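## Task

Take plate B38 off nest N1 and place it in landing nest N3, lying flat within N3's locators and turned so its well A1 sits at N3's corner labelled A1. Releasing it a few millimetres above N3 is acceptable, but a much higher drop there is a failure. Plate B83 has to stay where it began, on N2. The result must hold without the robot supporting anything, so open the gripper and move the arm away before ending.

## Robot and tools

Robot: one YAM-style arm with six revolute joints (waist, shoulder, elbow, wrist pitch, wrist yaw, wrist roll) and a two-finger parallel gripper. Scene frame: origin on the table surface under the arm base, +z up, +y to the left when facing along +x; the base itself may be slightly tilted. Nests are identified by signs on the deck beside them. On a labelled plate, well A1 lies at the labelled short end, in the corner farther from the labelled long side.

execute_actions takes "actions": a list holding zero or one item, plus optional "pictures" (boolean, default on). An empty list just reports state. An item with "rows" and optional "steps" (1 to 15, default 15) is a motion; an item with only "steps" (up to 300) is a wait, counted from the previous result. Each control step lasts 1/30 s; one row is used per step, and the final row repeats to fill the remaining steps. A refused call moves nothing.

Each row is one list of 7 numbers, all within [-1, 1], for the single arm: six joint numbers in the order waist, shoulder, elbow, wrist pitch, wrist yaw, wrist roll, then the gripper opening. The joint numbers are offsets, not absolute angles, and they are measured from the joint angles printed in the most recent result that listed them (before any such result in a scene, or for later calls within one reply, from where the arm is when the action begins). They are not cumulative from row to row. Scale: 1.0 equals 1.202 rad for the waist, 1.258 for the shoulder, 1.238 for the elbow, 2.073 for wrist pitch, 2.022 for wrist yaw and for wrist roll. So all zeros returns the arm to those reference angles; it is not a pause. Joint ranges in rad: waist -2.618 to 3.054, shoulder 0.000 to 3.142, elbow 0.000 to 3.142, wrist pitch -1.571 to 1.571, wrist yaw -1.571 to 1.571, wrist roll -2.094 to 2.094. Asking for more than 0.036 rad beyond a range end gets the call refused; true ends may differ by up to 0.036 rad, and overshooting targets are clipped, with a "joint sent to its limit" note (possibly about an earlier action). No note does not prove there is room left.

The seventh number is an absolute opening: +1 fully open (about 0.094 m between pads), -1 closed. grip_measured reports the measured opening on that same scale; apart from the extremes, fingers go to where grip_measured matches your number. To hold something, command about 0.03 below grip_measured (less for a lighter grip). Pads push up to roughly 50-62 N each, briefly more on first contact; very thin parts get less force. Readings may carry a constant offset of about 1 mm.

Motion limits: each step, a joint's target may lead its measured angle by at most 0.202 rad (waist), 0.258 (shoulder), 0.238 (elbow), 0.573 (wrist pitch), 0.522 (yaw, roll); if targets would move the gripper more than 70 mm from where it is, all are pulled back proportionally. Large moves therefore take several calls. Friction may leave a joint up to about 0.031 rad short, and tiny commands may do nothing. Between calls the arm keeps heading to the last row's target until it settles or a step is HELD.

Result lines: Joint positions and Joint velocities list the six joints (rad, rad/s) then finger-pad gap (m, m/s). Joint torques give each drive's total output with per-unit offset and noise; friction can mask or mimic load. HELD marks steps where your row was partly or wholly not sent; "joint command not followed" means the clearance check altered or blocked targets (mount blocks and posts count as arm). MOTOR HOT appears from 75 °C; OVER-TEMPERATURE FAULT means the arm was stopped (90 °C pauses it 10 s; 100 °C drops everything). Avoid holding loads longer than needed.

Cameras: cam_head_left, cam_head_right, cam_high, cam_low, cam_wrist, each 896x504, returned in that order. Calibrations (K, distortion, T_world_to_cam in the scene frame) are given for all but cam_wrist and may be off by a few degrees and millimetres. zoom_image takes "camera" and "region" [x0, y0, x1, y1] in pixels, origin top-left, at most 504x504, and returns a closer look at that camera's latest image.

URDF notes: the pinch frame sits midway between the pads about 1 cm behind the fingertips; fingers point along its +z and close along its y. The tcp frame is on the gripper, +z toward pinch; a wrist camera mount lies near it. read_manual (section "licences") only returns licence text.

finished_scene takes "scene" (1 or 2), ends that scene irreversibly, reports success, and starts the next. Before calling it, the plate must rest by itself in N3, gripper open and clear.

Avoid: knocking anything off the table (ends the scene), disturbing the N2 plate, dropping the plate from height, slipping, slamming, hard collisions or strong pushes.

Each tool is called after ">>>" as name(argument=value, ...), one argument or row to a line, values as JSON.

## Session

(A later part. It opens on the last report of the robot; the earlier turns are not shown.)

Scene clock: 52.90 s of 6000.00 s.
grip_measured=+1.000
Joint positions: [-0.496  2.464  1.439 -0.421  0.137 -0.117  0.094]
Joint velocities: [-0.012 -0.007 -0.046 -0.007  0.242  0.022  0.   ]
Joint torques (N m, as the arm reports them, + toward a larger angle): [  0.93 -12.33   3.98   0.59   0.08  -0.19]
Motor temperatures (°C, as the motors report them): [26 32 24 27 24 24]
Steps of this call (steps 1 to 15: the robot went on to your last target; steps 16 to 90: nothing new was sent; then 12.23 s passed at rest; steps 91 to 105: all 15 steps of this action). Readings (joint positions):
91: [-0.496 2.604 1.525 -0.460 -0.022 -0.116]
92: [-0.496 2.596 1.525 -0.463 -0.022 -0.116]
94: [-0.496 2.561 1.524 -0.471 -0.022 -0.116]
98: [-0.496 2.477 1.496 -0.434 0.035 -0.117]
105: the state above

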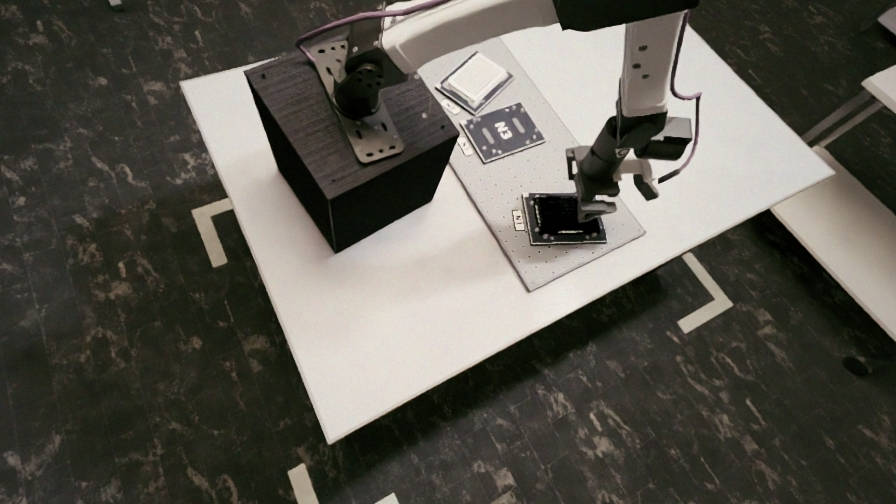

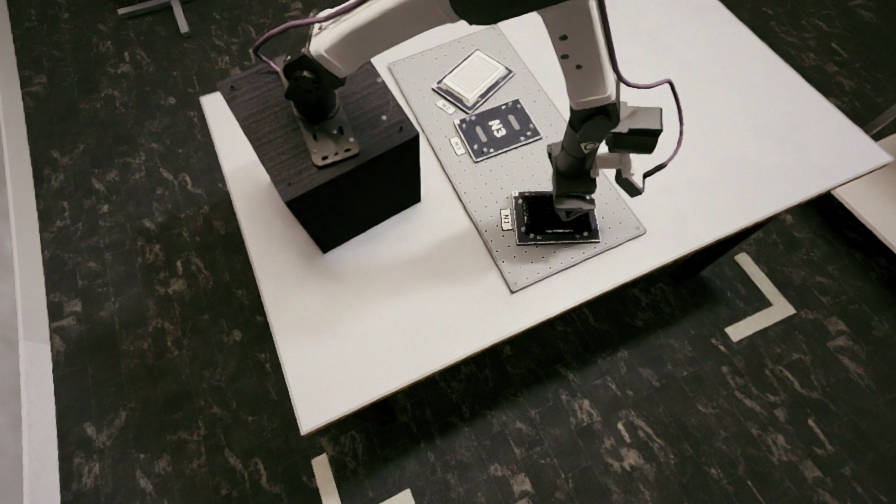

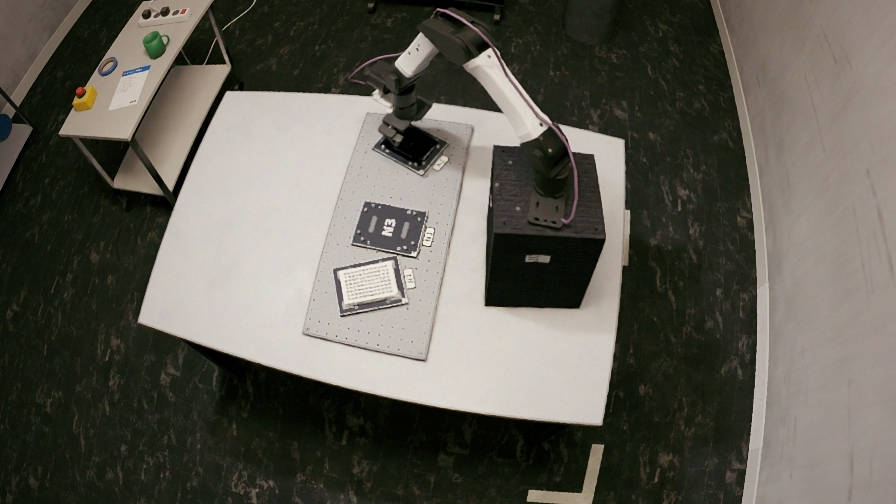

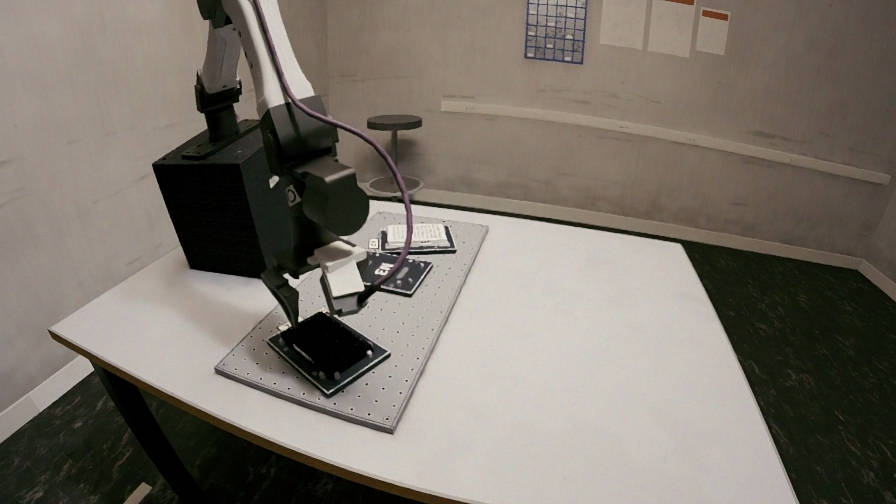

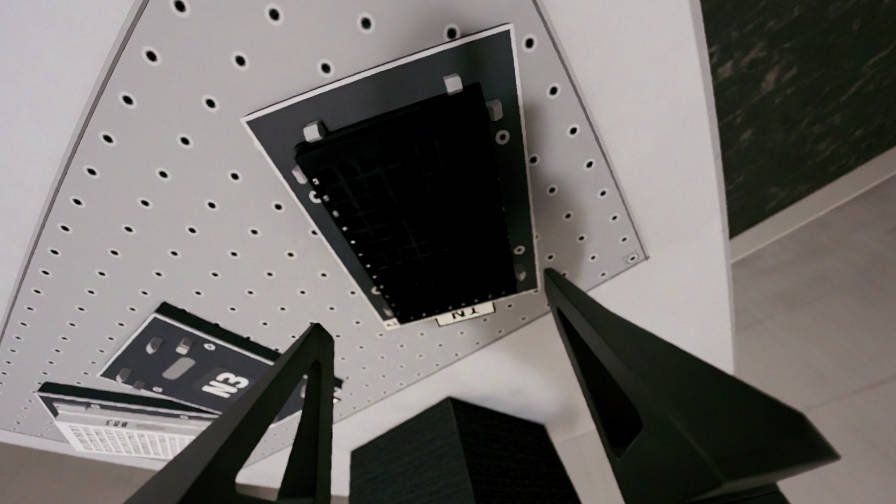

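>>> execute_actions(
  actions=[
    {"rows":[[-0.005,0.02,0.003,0.006,0.014,-0.004,1],[-0.01,0.04,0.006,0.012,0.014,-0.004,1],[-0.015,0.06,0.009,0.018,0.014,-0.004,1],[-0.02,0.08,0.012,0.025,0.014,-0.004,1],[-0.025,0.1,0.016,0.033,0.014,-0.004,1]],"steps":15},
  ],
)

>>> zoom_image(
  camera="cam_low",
  region=[220, 220, 440, 410],
)

>>> zoom_image(
  camera="cam_high",
  region=[340, 60, 500, 200],
)

Scene clock: 56.53 s of 6000.00 s.
grip_measured=+1.000
Joint positions: [-0.525  2.592  1.448 -0.365  0.163 -0.117  0.094]
Joint velocities: [-0.002  0.022 -0.002  0.022 -0.081 -0.007  0.   ]
Joint torques (N m, as the arm reports them, + toward a larger angle): [  0.78 -13.28   4.86   0.47  -0.03  -0.18]
Motor temperatures (°C, as the motors report them): [26 33 24 27 24 24]
Steps of this call (steps 1 to 30: the robot went on to your last target; steps 31 to 90: nothing new was sent; then 0.13 s passed at rest; steps 91 to 105: all 15 steps of this action). Readings (joint positions):
91: [-0.496 2.464 1.438 -0.420 0.163 -0.117]
92: [-0.497 2.467 1.438 -0.418 0.163 -0.117]
94: [-0.501 2.486 1.441 -0.401 0.163 -0.117]
98: [-0.519 2.563 1.448 -0.372 0.163 -0.117]
105: the state above

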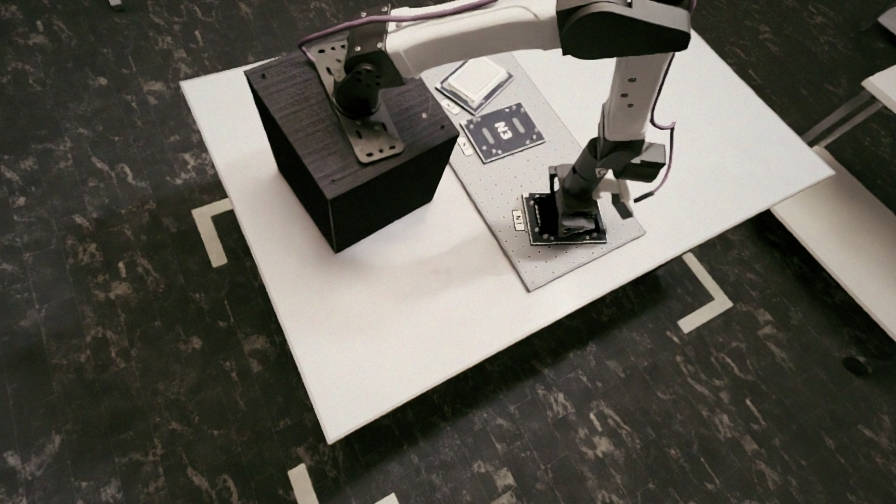

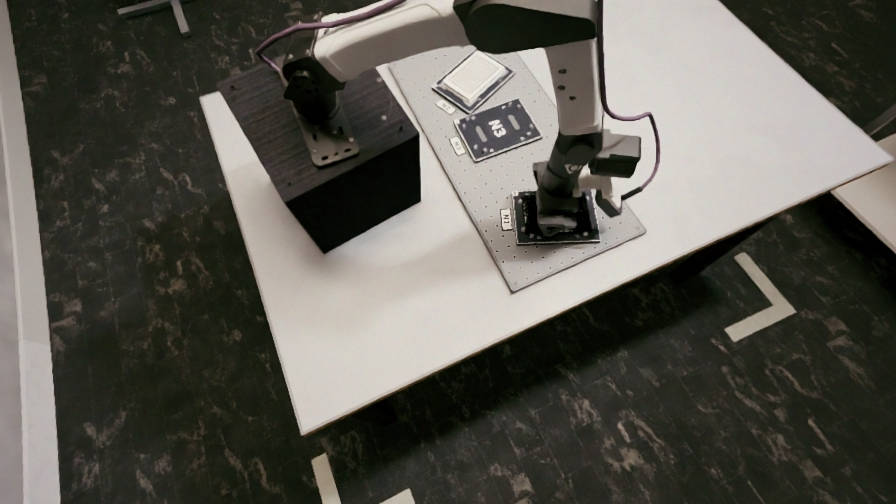

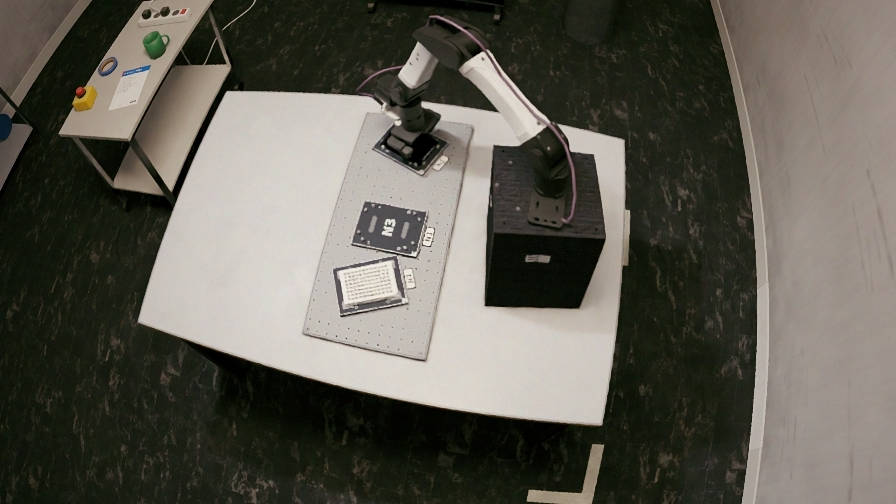

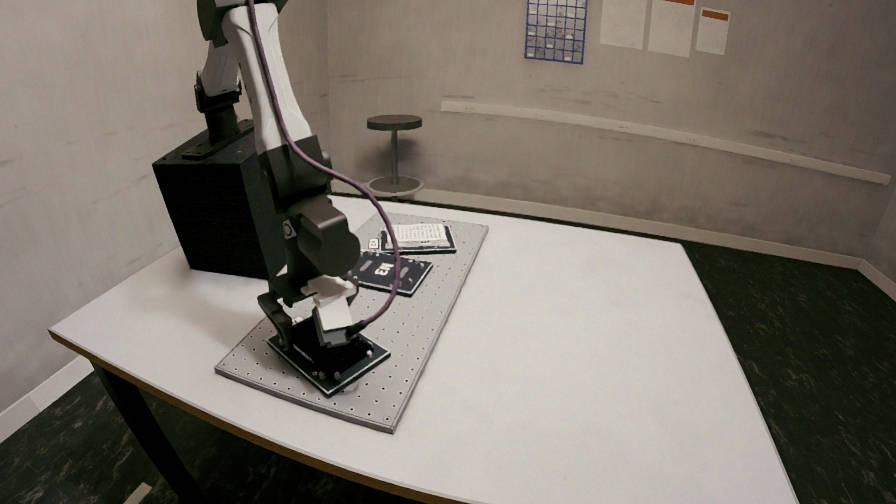

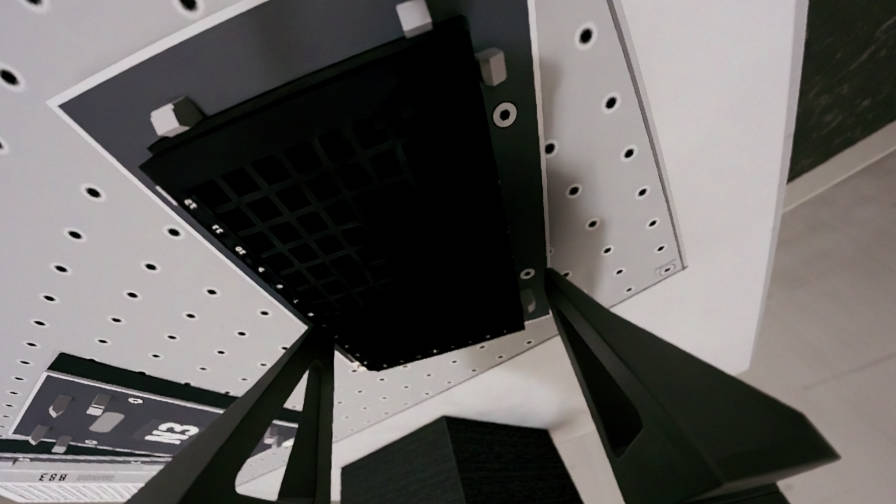

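Region (220, 220, 440, 410) of cam_low's 896x504 image, scaled by 2.291, with more detail than that image has; it fills the top 435 rows of this view, and the rest is white.

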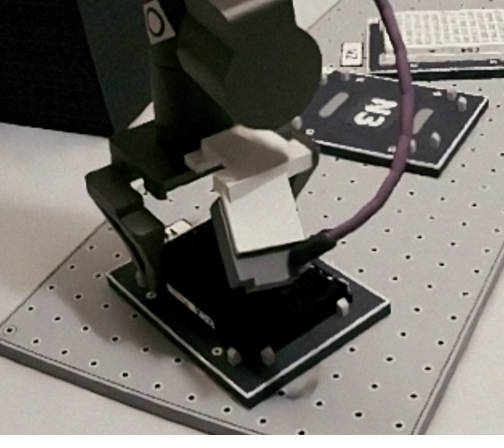

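Region (340, 60, 500, 200) of cam_high's 896x504 image, scaled by 3.150, with more detail than that image has; it fills the top 441 rows of this view, and the rest is white.

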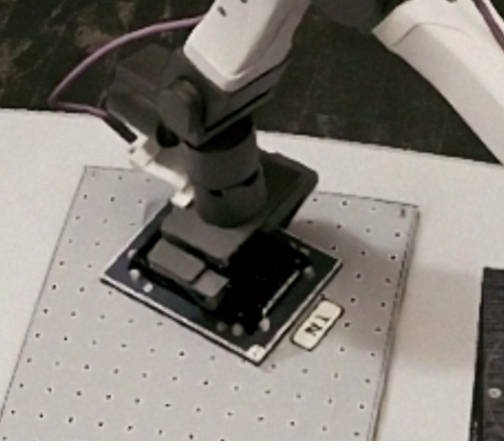

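>>> execute_actions(
  actions=[
    {"rows":[[0,0,0.03,-0.014,0,0,1],[0,0,0.06,-0.028,0,0,1],[0.01,0,0.09,-0.042,0,0,1],[0.02,0.005,0.12,-0.056,0,0,1],[0.03,0.01,0.145,-0.066,0,0,1],[0.04,0.015,0.162,-0.073,0.003,0.008,1]],"steps":15},
  ],
)

>>> zoom_image(
  camera="cam_low",
  region=[220, 220, 440, 410],
)

Scene clock: 61.27 s of 6000.00 s.
grip_measured=+1.000
Joint positions: [-0.474  2.594  1.646 -0.494  0.164 -0.111  0.094]
Joint velocities: [-0.027 -0.007  0.017 -0.11   0.037 -0.022  0.   ]
Joint torques (N m, as the arm reports them, + toward a larger angle): [  0.95 -12.8    5.29   0.43   0.02  -0.04]
Motor temperatures (°C, as the motors report them): [26 35 24 27 24 24]
Steps of this call (steps 1 to 15: the robot went on to your last target; steps 16 to 90: nothing new was sent; then 1.23 s passed at rest; steps 91 to 105: all 15 steps of this action). Readings (joint positions):
91: [-0.525 2.592 1.452 -0.368 0.163 -0.117]
92: [-0.525 2.592 1.462 -0.383 0.163 -0.117]
94: [-0.523 2.592 1.509 -0.427 0.163 -0.117]
98: [-0.495 2.594 1.626 -0.465 0.164 -0.113]
105: the state above

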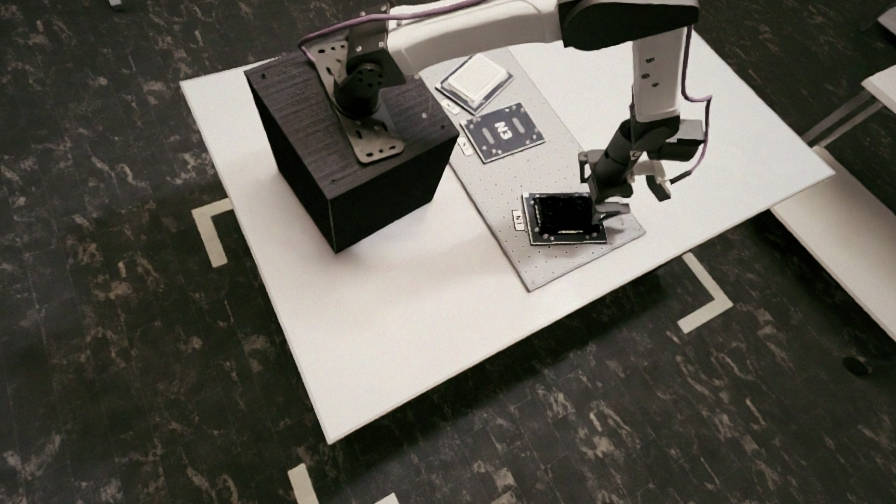

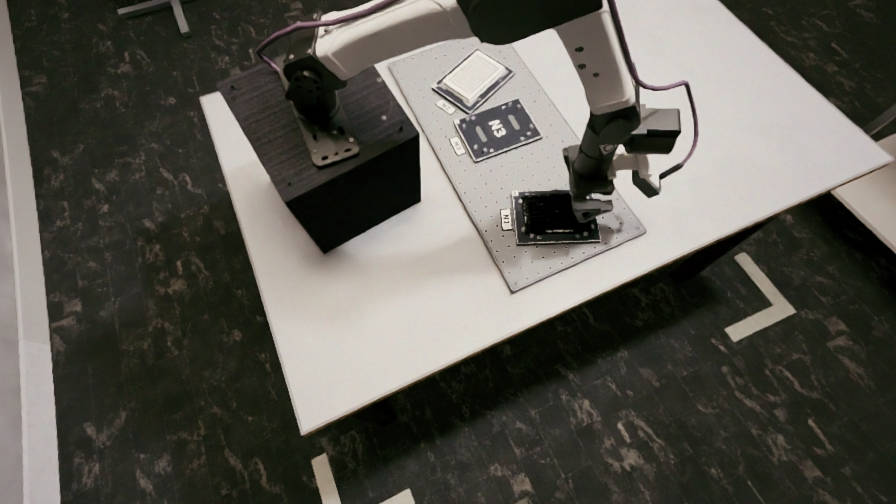

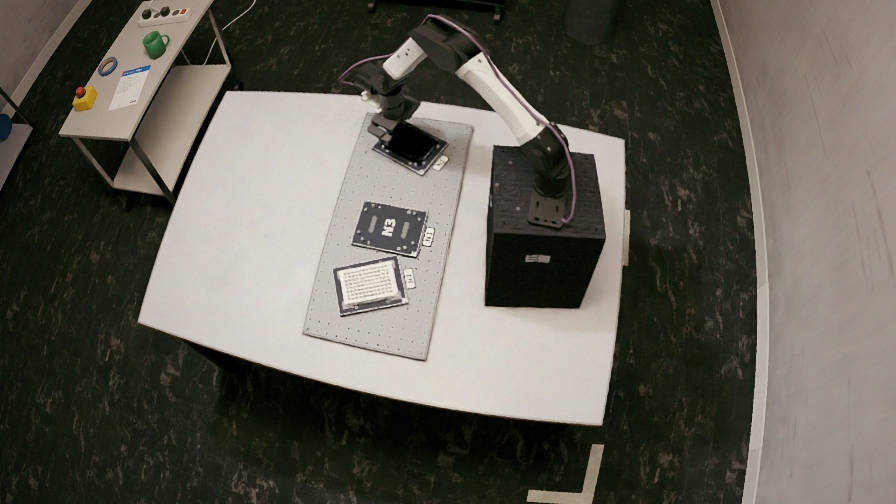

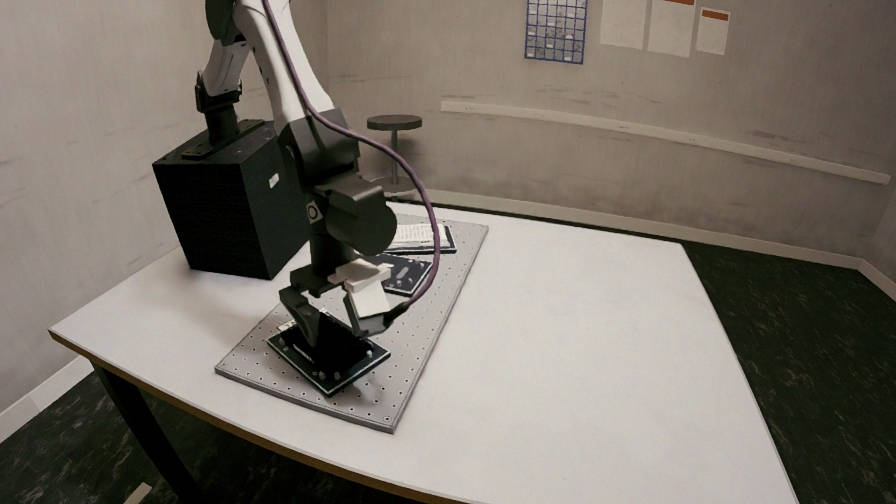

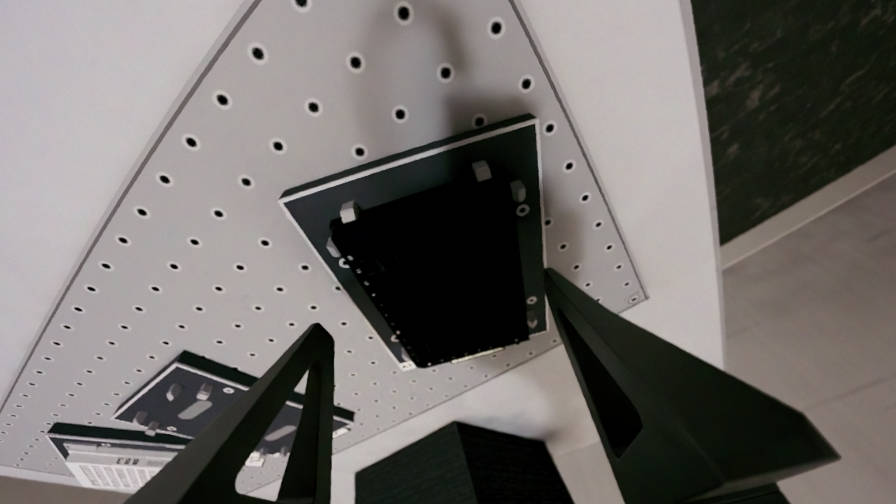

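Region (220, 220, 440, 410) of cam_low's 896x504 image, scaled by 2.291, with more detail than that image has; it fills the top 435 rows of this view, and the rest is white.

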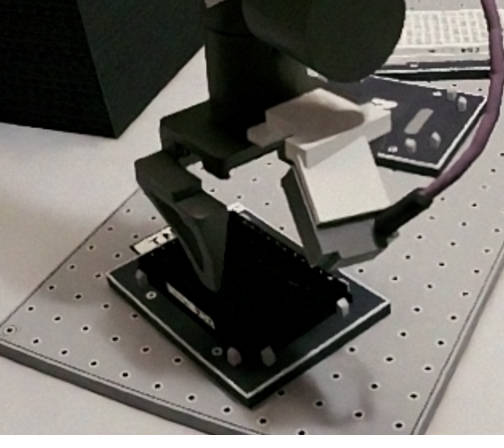

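>>> execute_actions(
  actions=[
    {"rows":[[-0.005,0.02,0.006,0,0,0,1],[-0.01,0.04,0.012,0.002,0,0,1],[-0.015,0.06,0.02,0.005,0,0,1],[-0.022,0.08,0.03,0.009,0,0,1]],"steps":15},
  ],
)

>>> zoom_image(
  camera="cam_low",
  region=[220, 220, 440, 410],
)

>>> zoom_image(
  camera="cam_high",
  region=[340, 60, 500, 200],
)

Scene clock: 63.50 s of 6000.00 s.
grip_measured=+1.000
Joint positions: [-0.499  2.692  1.67  -0.481  0.164 -0.11   0.094]
Joint velocities: [ 0.002  0.002 -0.002 -0.022  0.007  0.066  0.   ]
Joint torques (N m, as the arm reports them, + toward a larger angle): [  0.93 -13.88   5.79   0.47  -0.01  -0.11]
Motor temperatures (°C, as the motors report them): [26 36 24 27 24 24]
Steps of this call (steps 1 to 30: the robot went on to your last target; steps 31 to 52: nothing new was sent; steps 53 to 67: all 15 steps of this action). Readings (joint positions):
53: [-0.474 2.594 1.646 -0.508 0.164 -0.110]
54: [-0.475 2.597 1.646 -0.506 0.164 -0.110]
56: [-0.478 2.618 1.658 -0.499 0.164 -0.110]
60: [-0.494 2.674 1.670 -0.483 0.164 -0.110]
67: the state above

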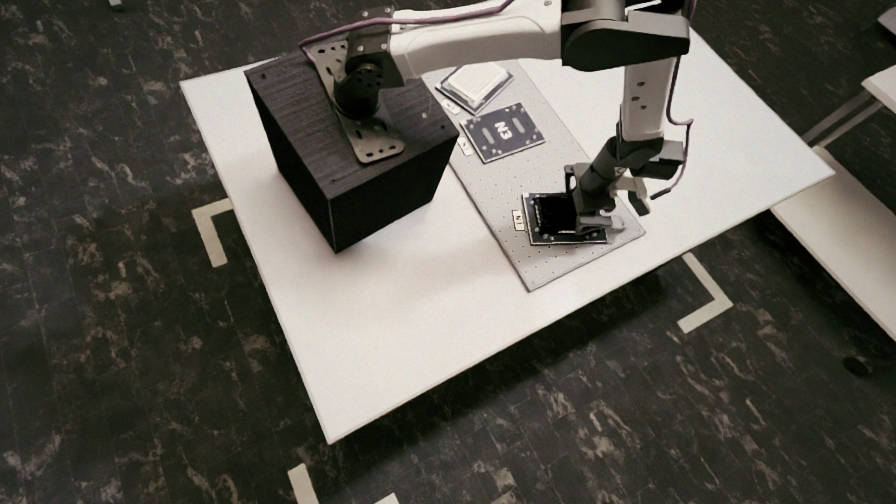

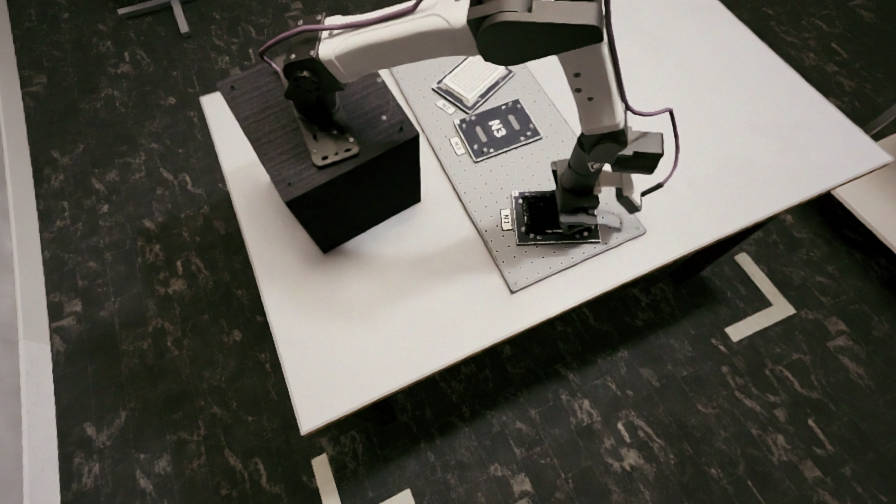

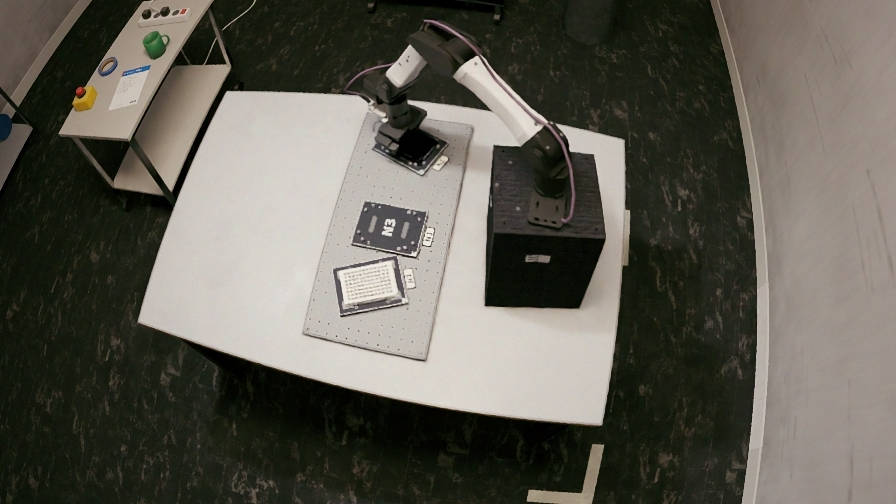

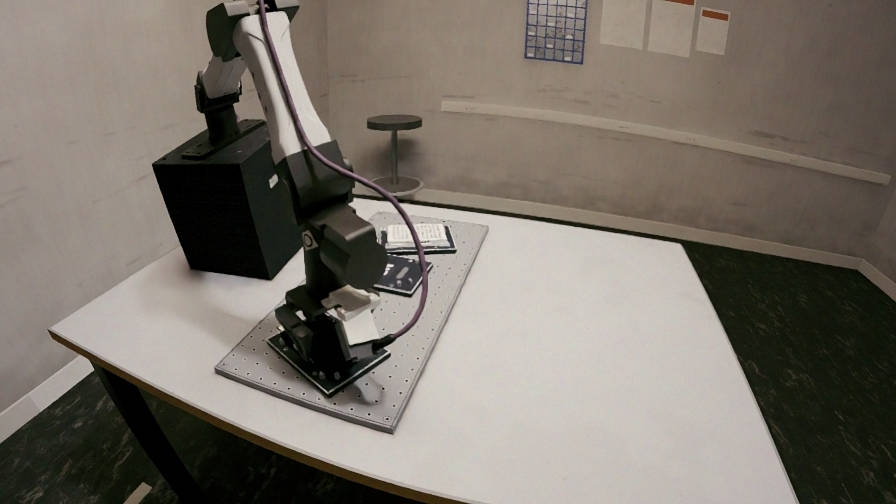

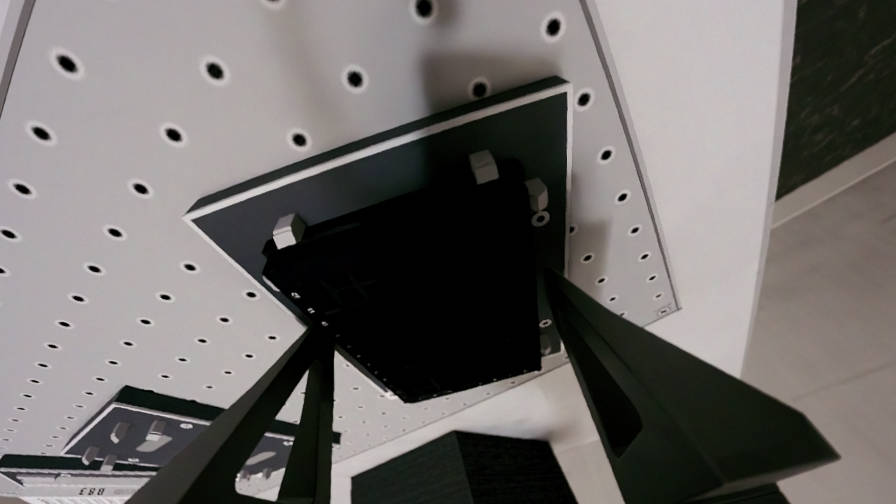

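Region (220, 220, 440, 410) of cam_low's 896x504 image, scaled by 2.291, with more detail than that image has; it fills the top 435 rows of this view, and the rest is white.

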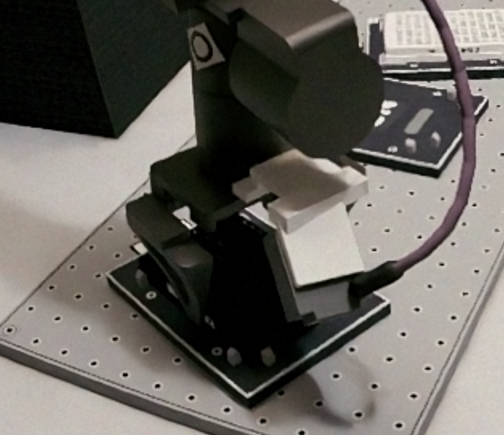

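Region (340, 60, 500, 200) of cam_high's 896x504 image, scaled by 3.150, with more detail than that image has; it fills the top 441 rows of this view, and the rest is white.

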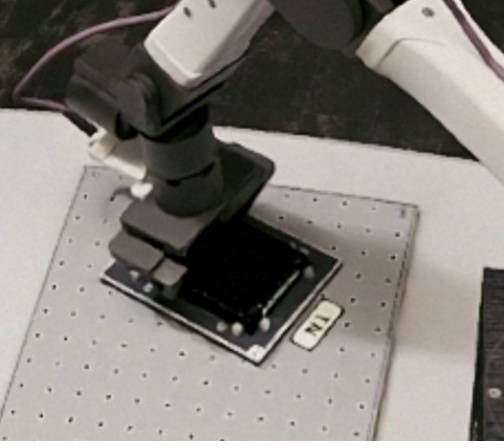

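>>> zoom_image(
  camera="cam_wrist",
  region=[250, 160, 620, 420],
)

>>> zoom_image(
  camera="cam_low",
  region=[260, 310, 380, 400],
)

Region (250, 160, 620, 420) of cam_wrist's 896x504 image, scaled by 1.362, with more detail than that image has; it fills the top 354 rows of this view, and the rest is white.

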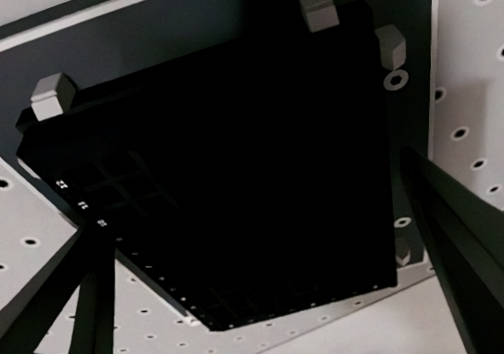

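Region (260, 310, 380, 400) of cam_low's 896x504 image, scaled by 4.200, with more detail than that image has; it fills the top 378 rows of this view, and the rest is white.

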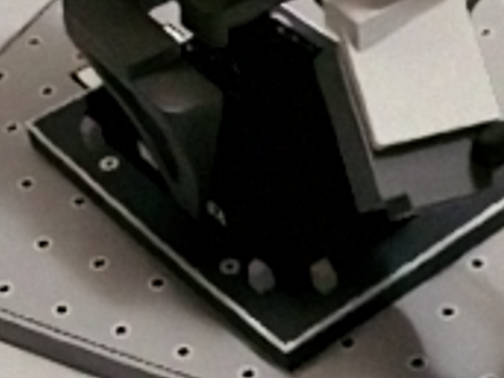

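>>> execute_actions(
  actions=[
    {"rows":[[0,0,0,0,0,0,0.9],[0,0,0,0,0,0,0.85],[0,0,0,0,0,0,0.8],[0,0,0,0,0,0,0.74]],"steps":12},
  ],
)

>>> zoom_image(
  camera="cam_low",
  region=[260, 310, 380, 400],
)

Scene clock: 66.20 s of 6000.00 s.
grip_measured=+0.749
Joint positions: [-0.499  2.692  1.67  -0.481  0.167 -0.11   0.082]
Joint velocities: [-0.017 -0.017 -0.017  0.022 -0.066 -0.066 -0.   ]
Joint torques (N m, as the arm reports them, + toward a larger angle): [  1.14 -14.07   4.62   0.42  -0.08  -0.09]
Motor temperatures (°C, as the motors report them): [26 37 25 27 24 24]
Steps of this call (steps 1 to 15: the robot went on to your last target; steps 16 to 69: nothing new was sent; steps 70 to 81: all 12 steps of this action). Readings (joint positions):
70: [-0.499 2.692 1.670 -0.481 0.164 -0.110]
71: [-0.499 2.692 1.670 -0.481 0.164 -0.110]
73: [-0.499 2.692 1.670 -0.481 0.167 -0.110]
77: [-0.499 2.692 1.670 -0.481 0.167 -0.110]
81: the state above

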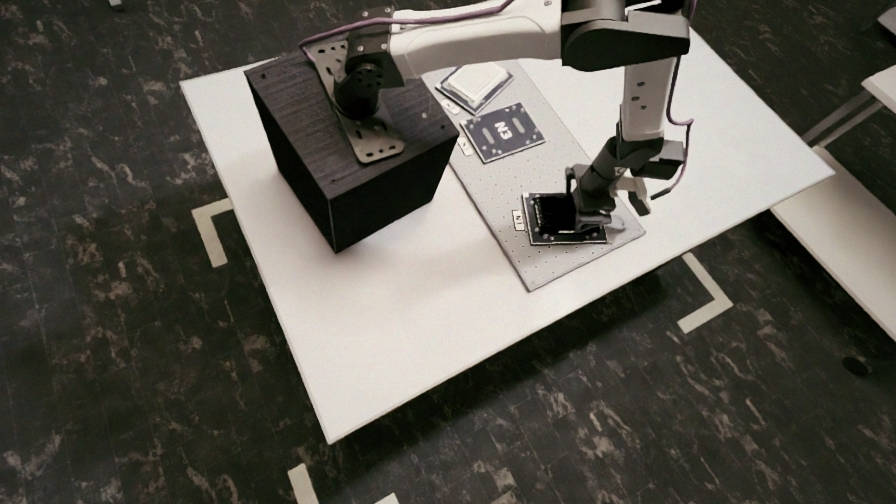

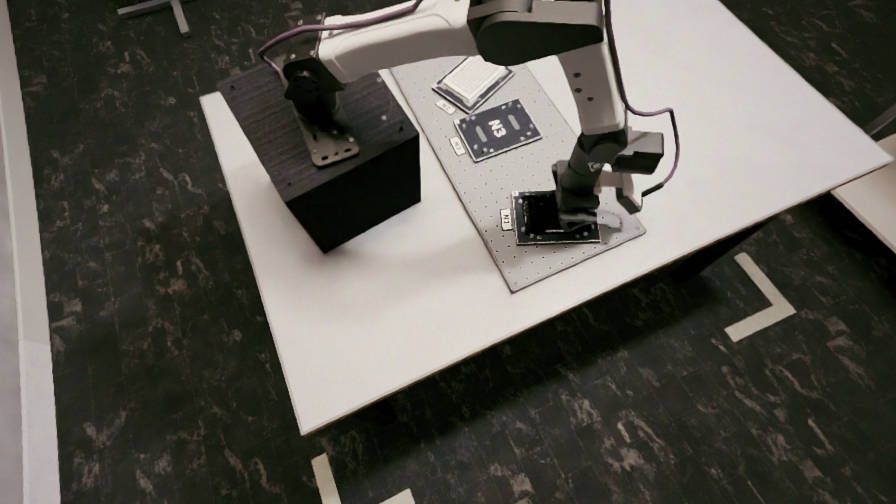

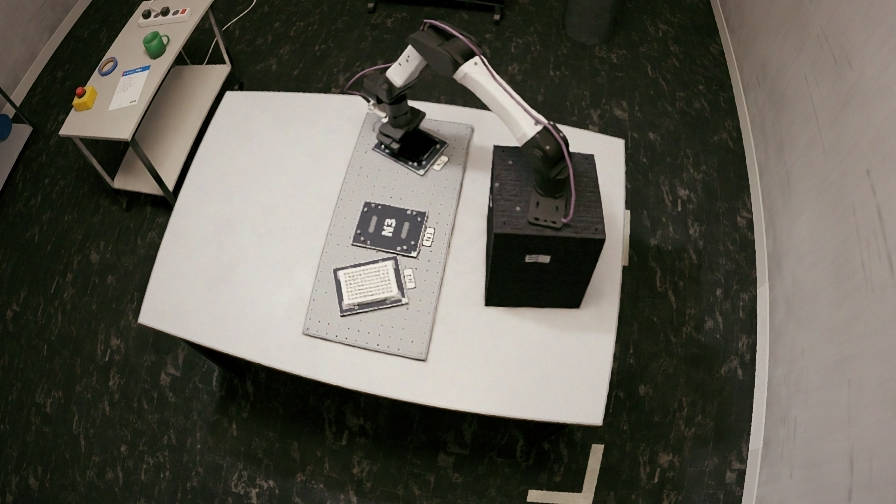

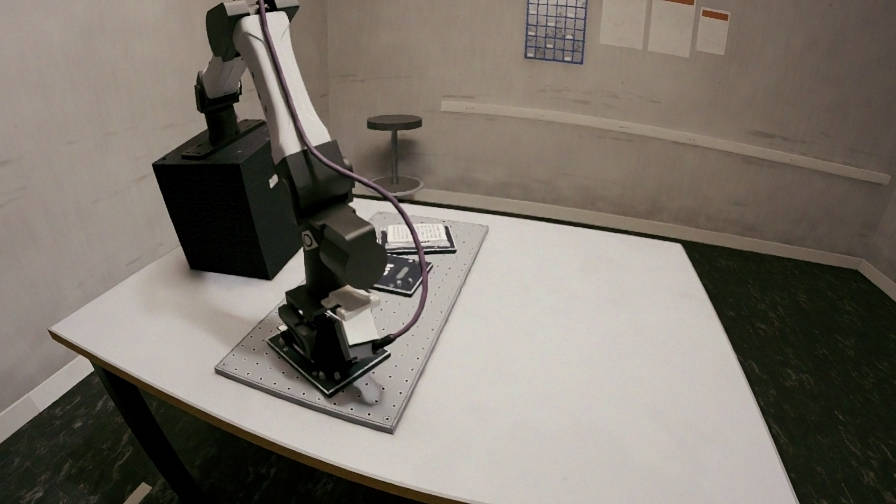

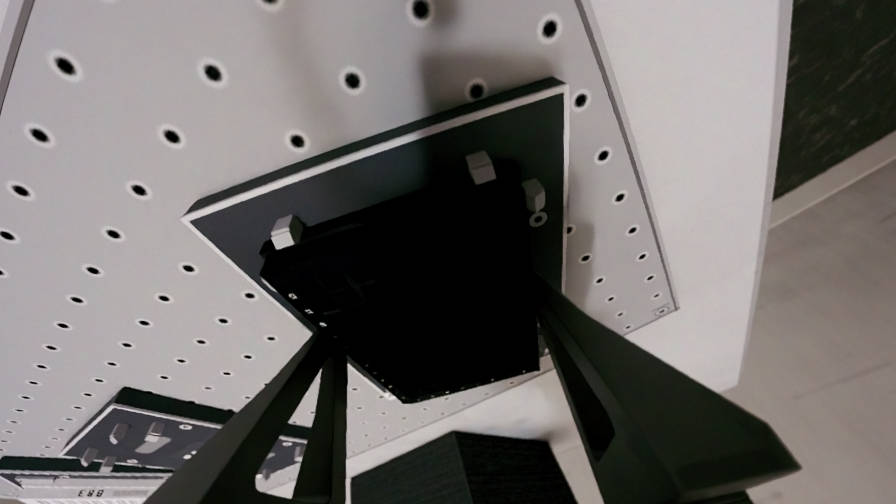

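Region (260, 310, 380, 400) of cam_low's 896x504 image, scaled by 4.200, with more detail than that image has; it fills the top 378 rows of this view, and the rest is white.

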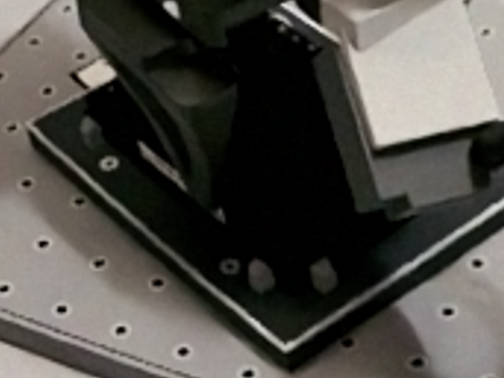

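>>> execute_actions(
  actions=[
    {"rows":[[0,0,0,0,0,0,0.7],[0,0,0,0,0,0,0.66],[0,0,0,0,0,0,0.62]],"steps":9},
  ],
)

>>> zoom_image(
  camera="cam_low",
  region=[260, 310, 380, 400],
)

Scene clock: 67.67 s of 6000.00 s.
grip_measured=+0.706
Joint positions: [-0.499  2.692  1.67  -0.481  0.168 -0.11   0.08 ]
Joint velocities: [-0.022  0.002 -0.007 -0.037  0.007  0.007 -0.   ]
Joint torques (N m, as the arm reports them, + toward a larger angle): [  1.13 -14.13   4.62   0.41  -0.04  -0.1 ]
Motor temperatures (°C, as the motors report them): [26 38 25 27 24 24]
Steps of this call (steps 1 to 15: the robot went on to your last target; steps 16 to 35: nothing new was sent; steps 36 to 44: all 9 steps of this action). Readings (joint positions):
36: [-0.499 2.692 1.670 -0.481 0.167 -0.110]
37: [-0.499 2.692 1.670 -0.481 0.167 -0.110]
39: [-0.499 2.692 1.670 -0.481 0.168 -0.110]
43: [-0.499 2.692 1.670 -0.481 0.168 -0.110]
44: the state above

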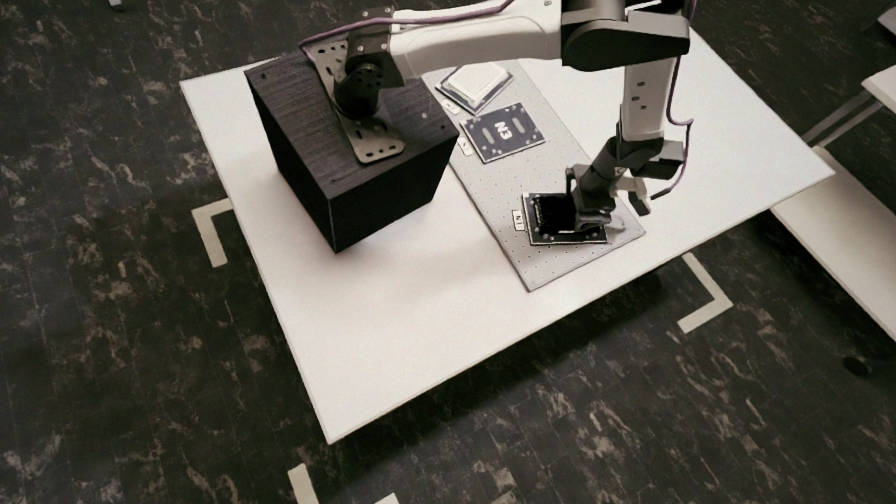

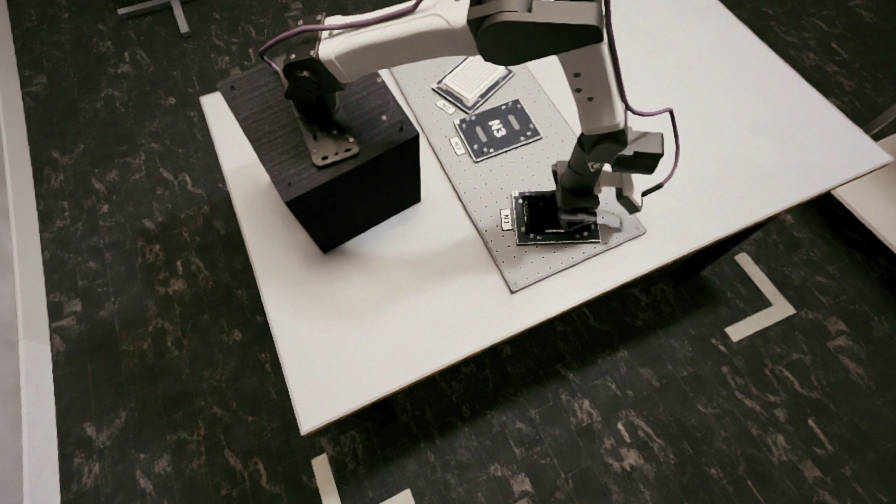

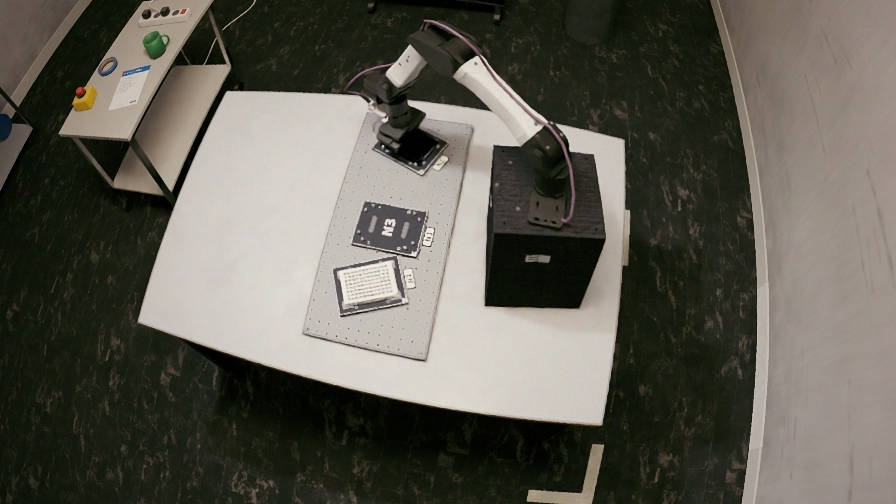

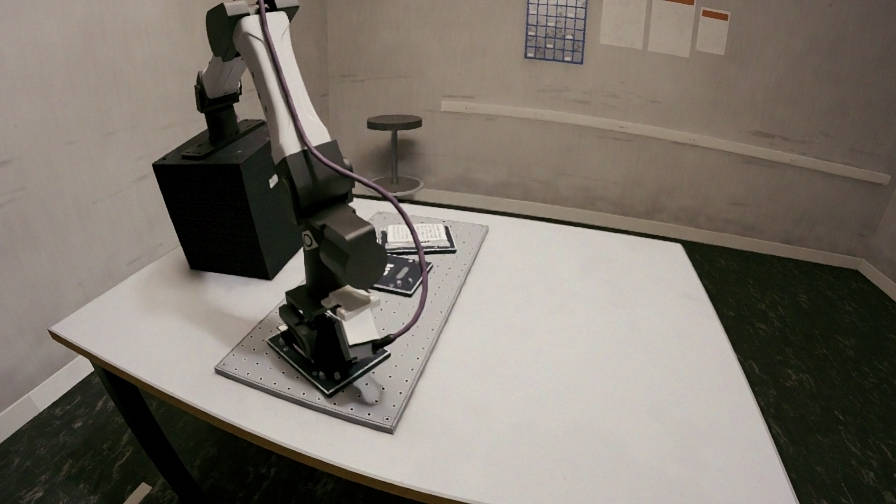

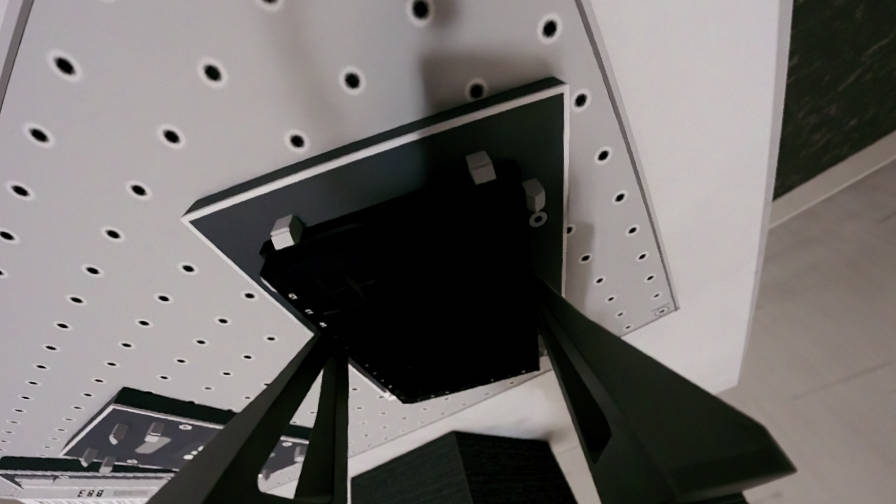

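Region (260, 310, 380, 400) of cam_low's 896x504 image, scaled by 4.200, with more detail than that image has; it fills the top 378 rows of this view, and the rest is white.

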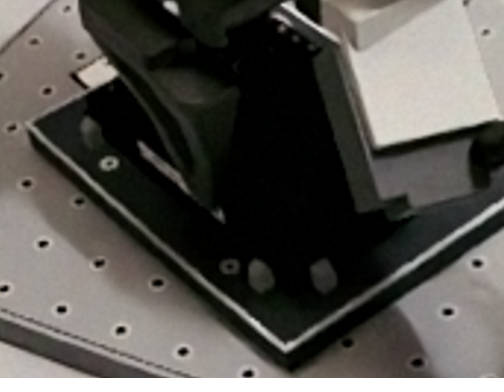

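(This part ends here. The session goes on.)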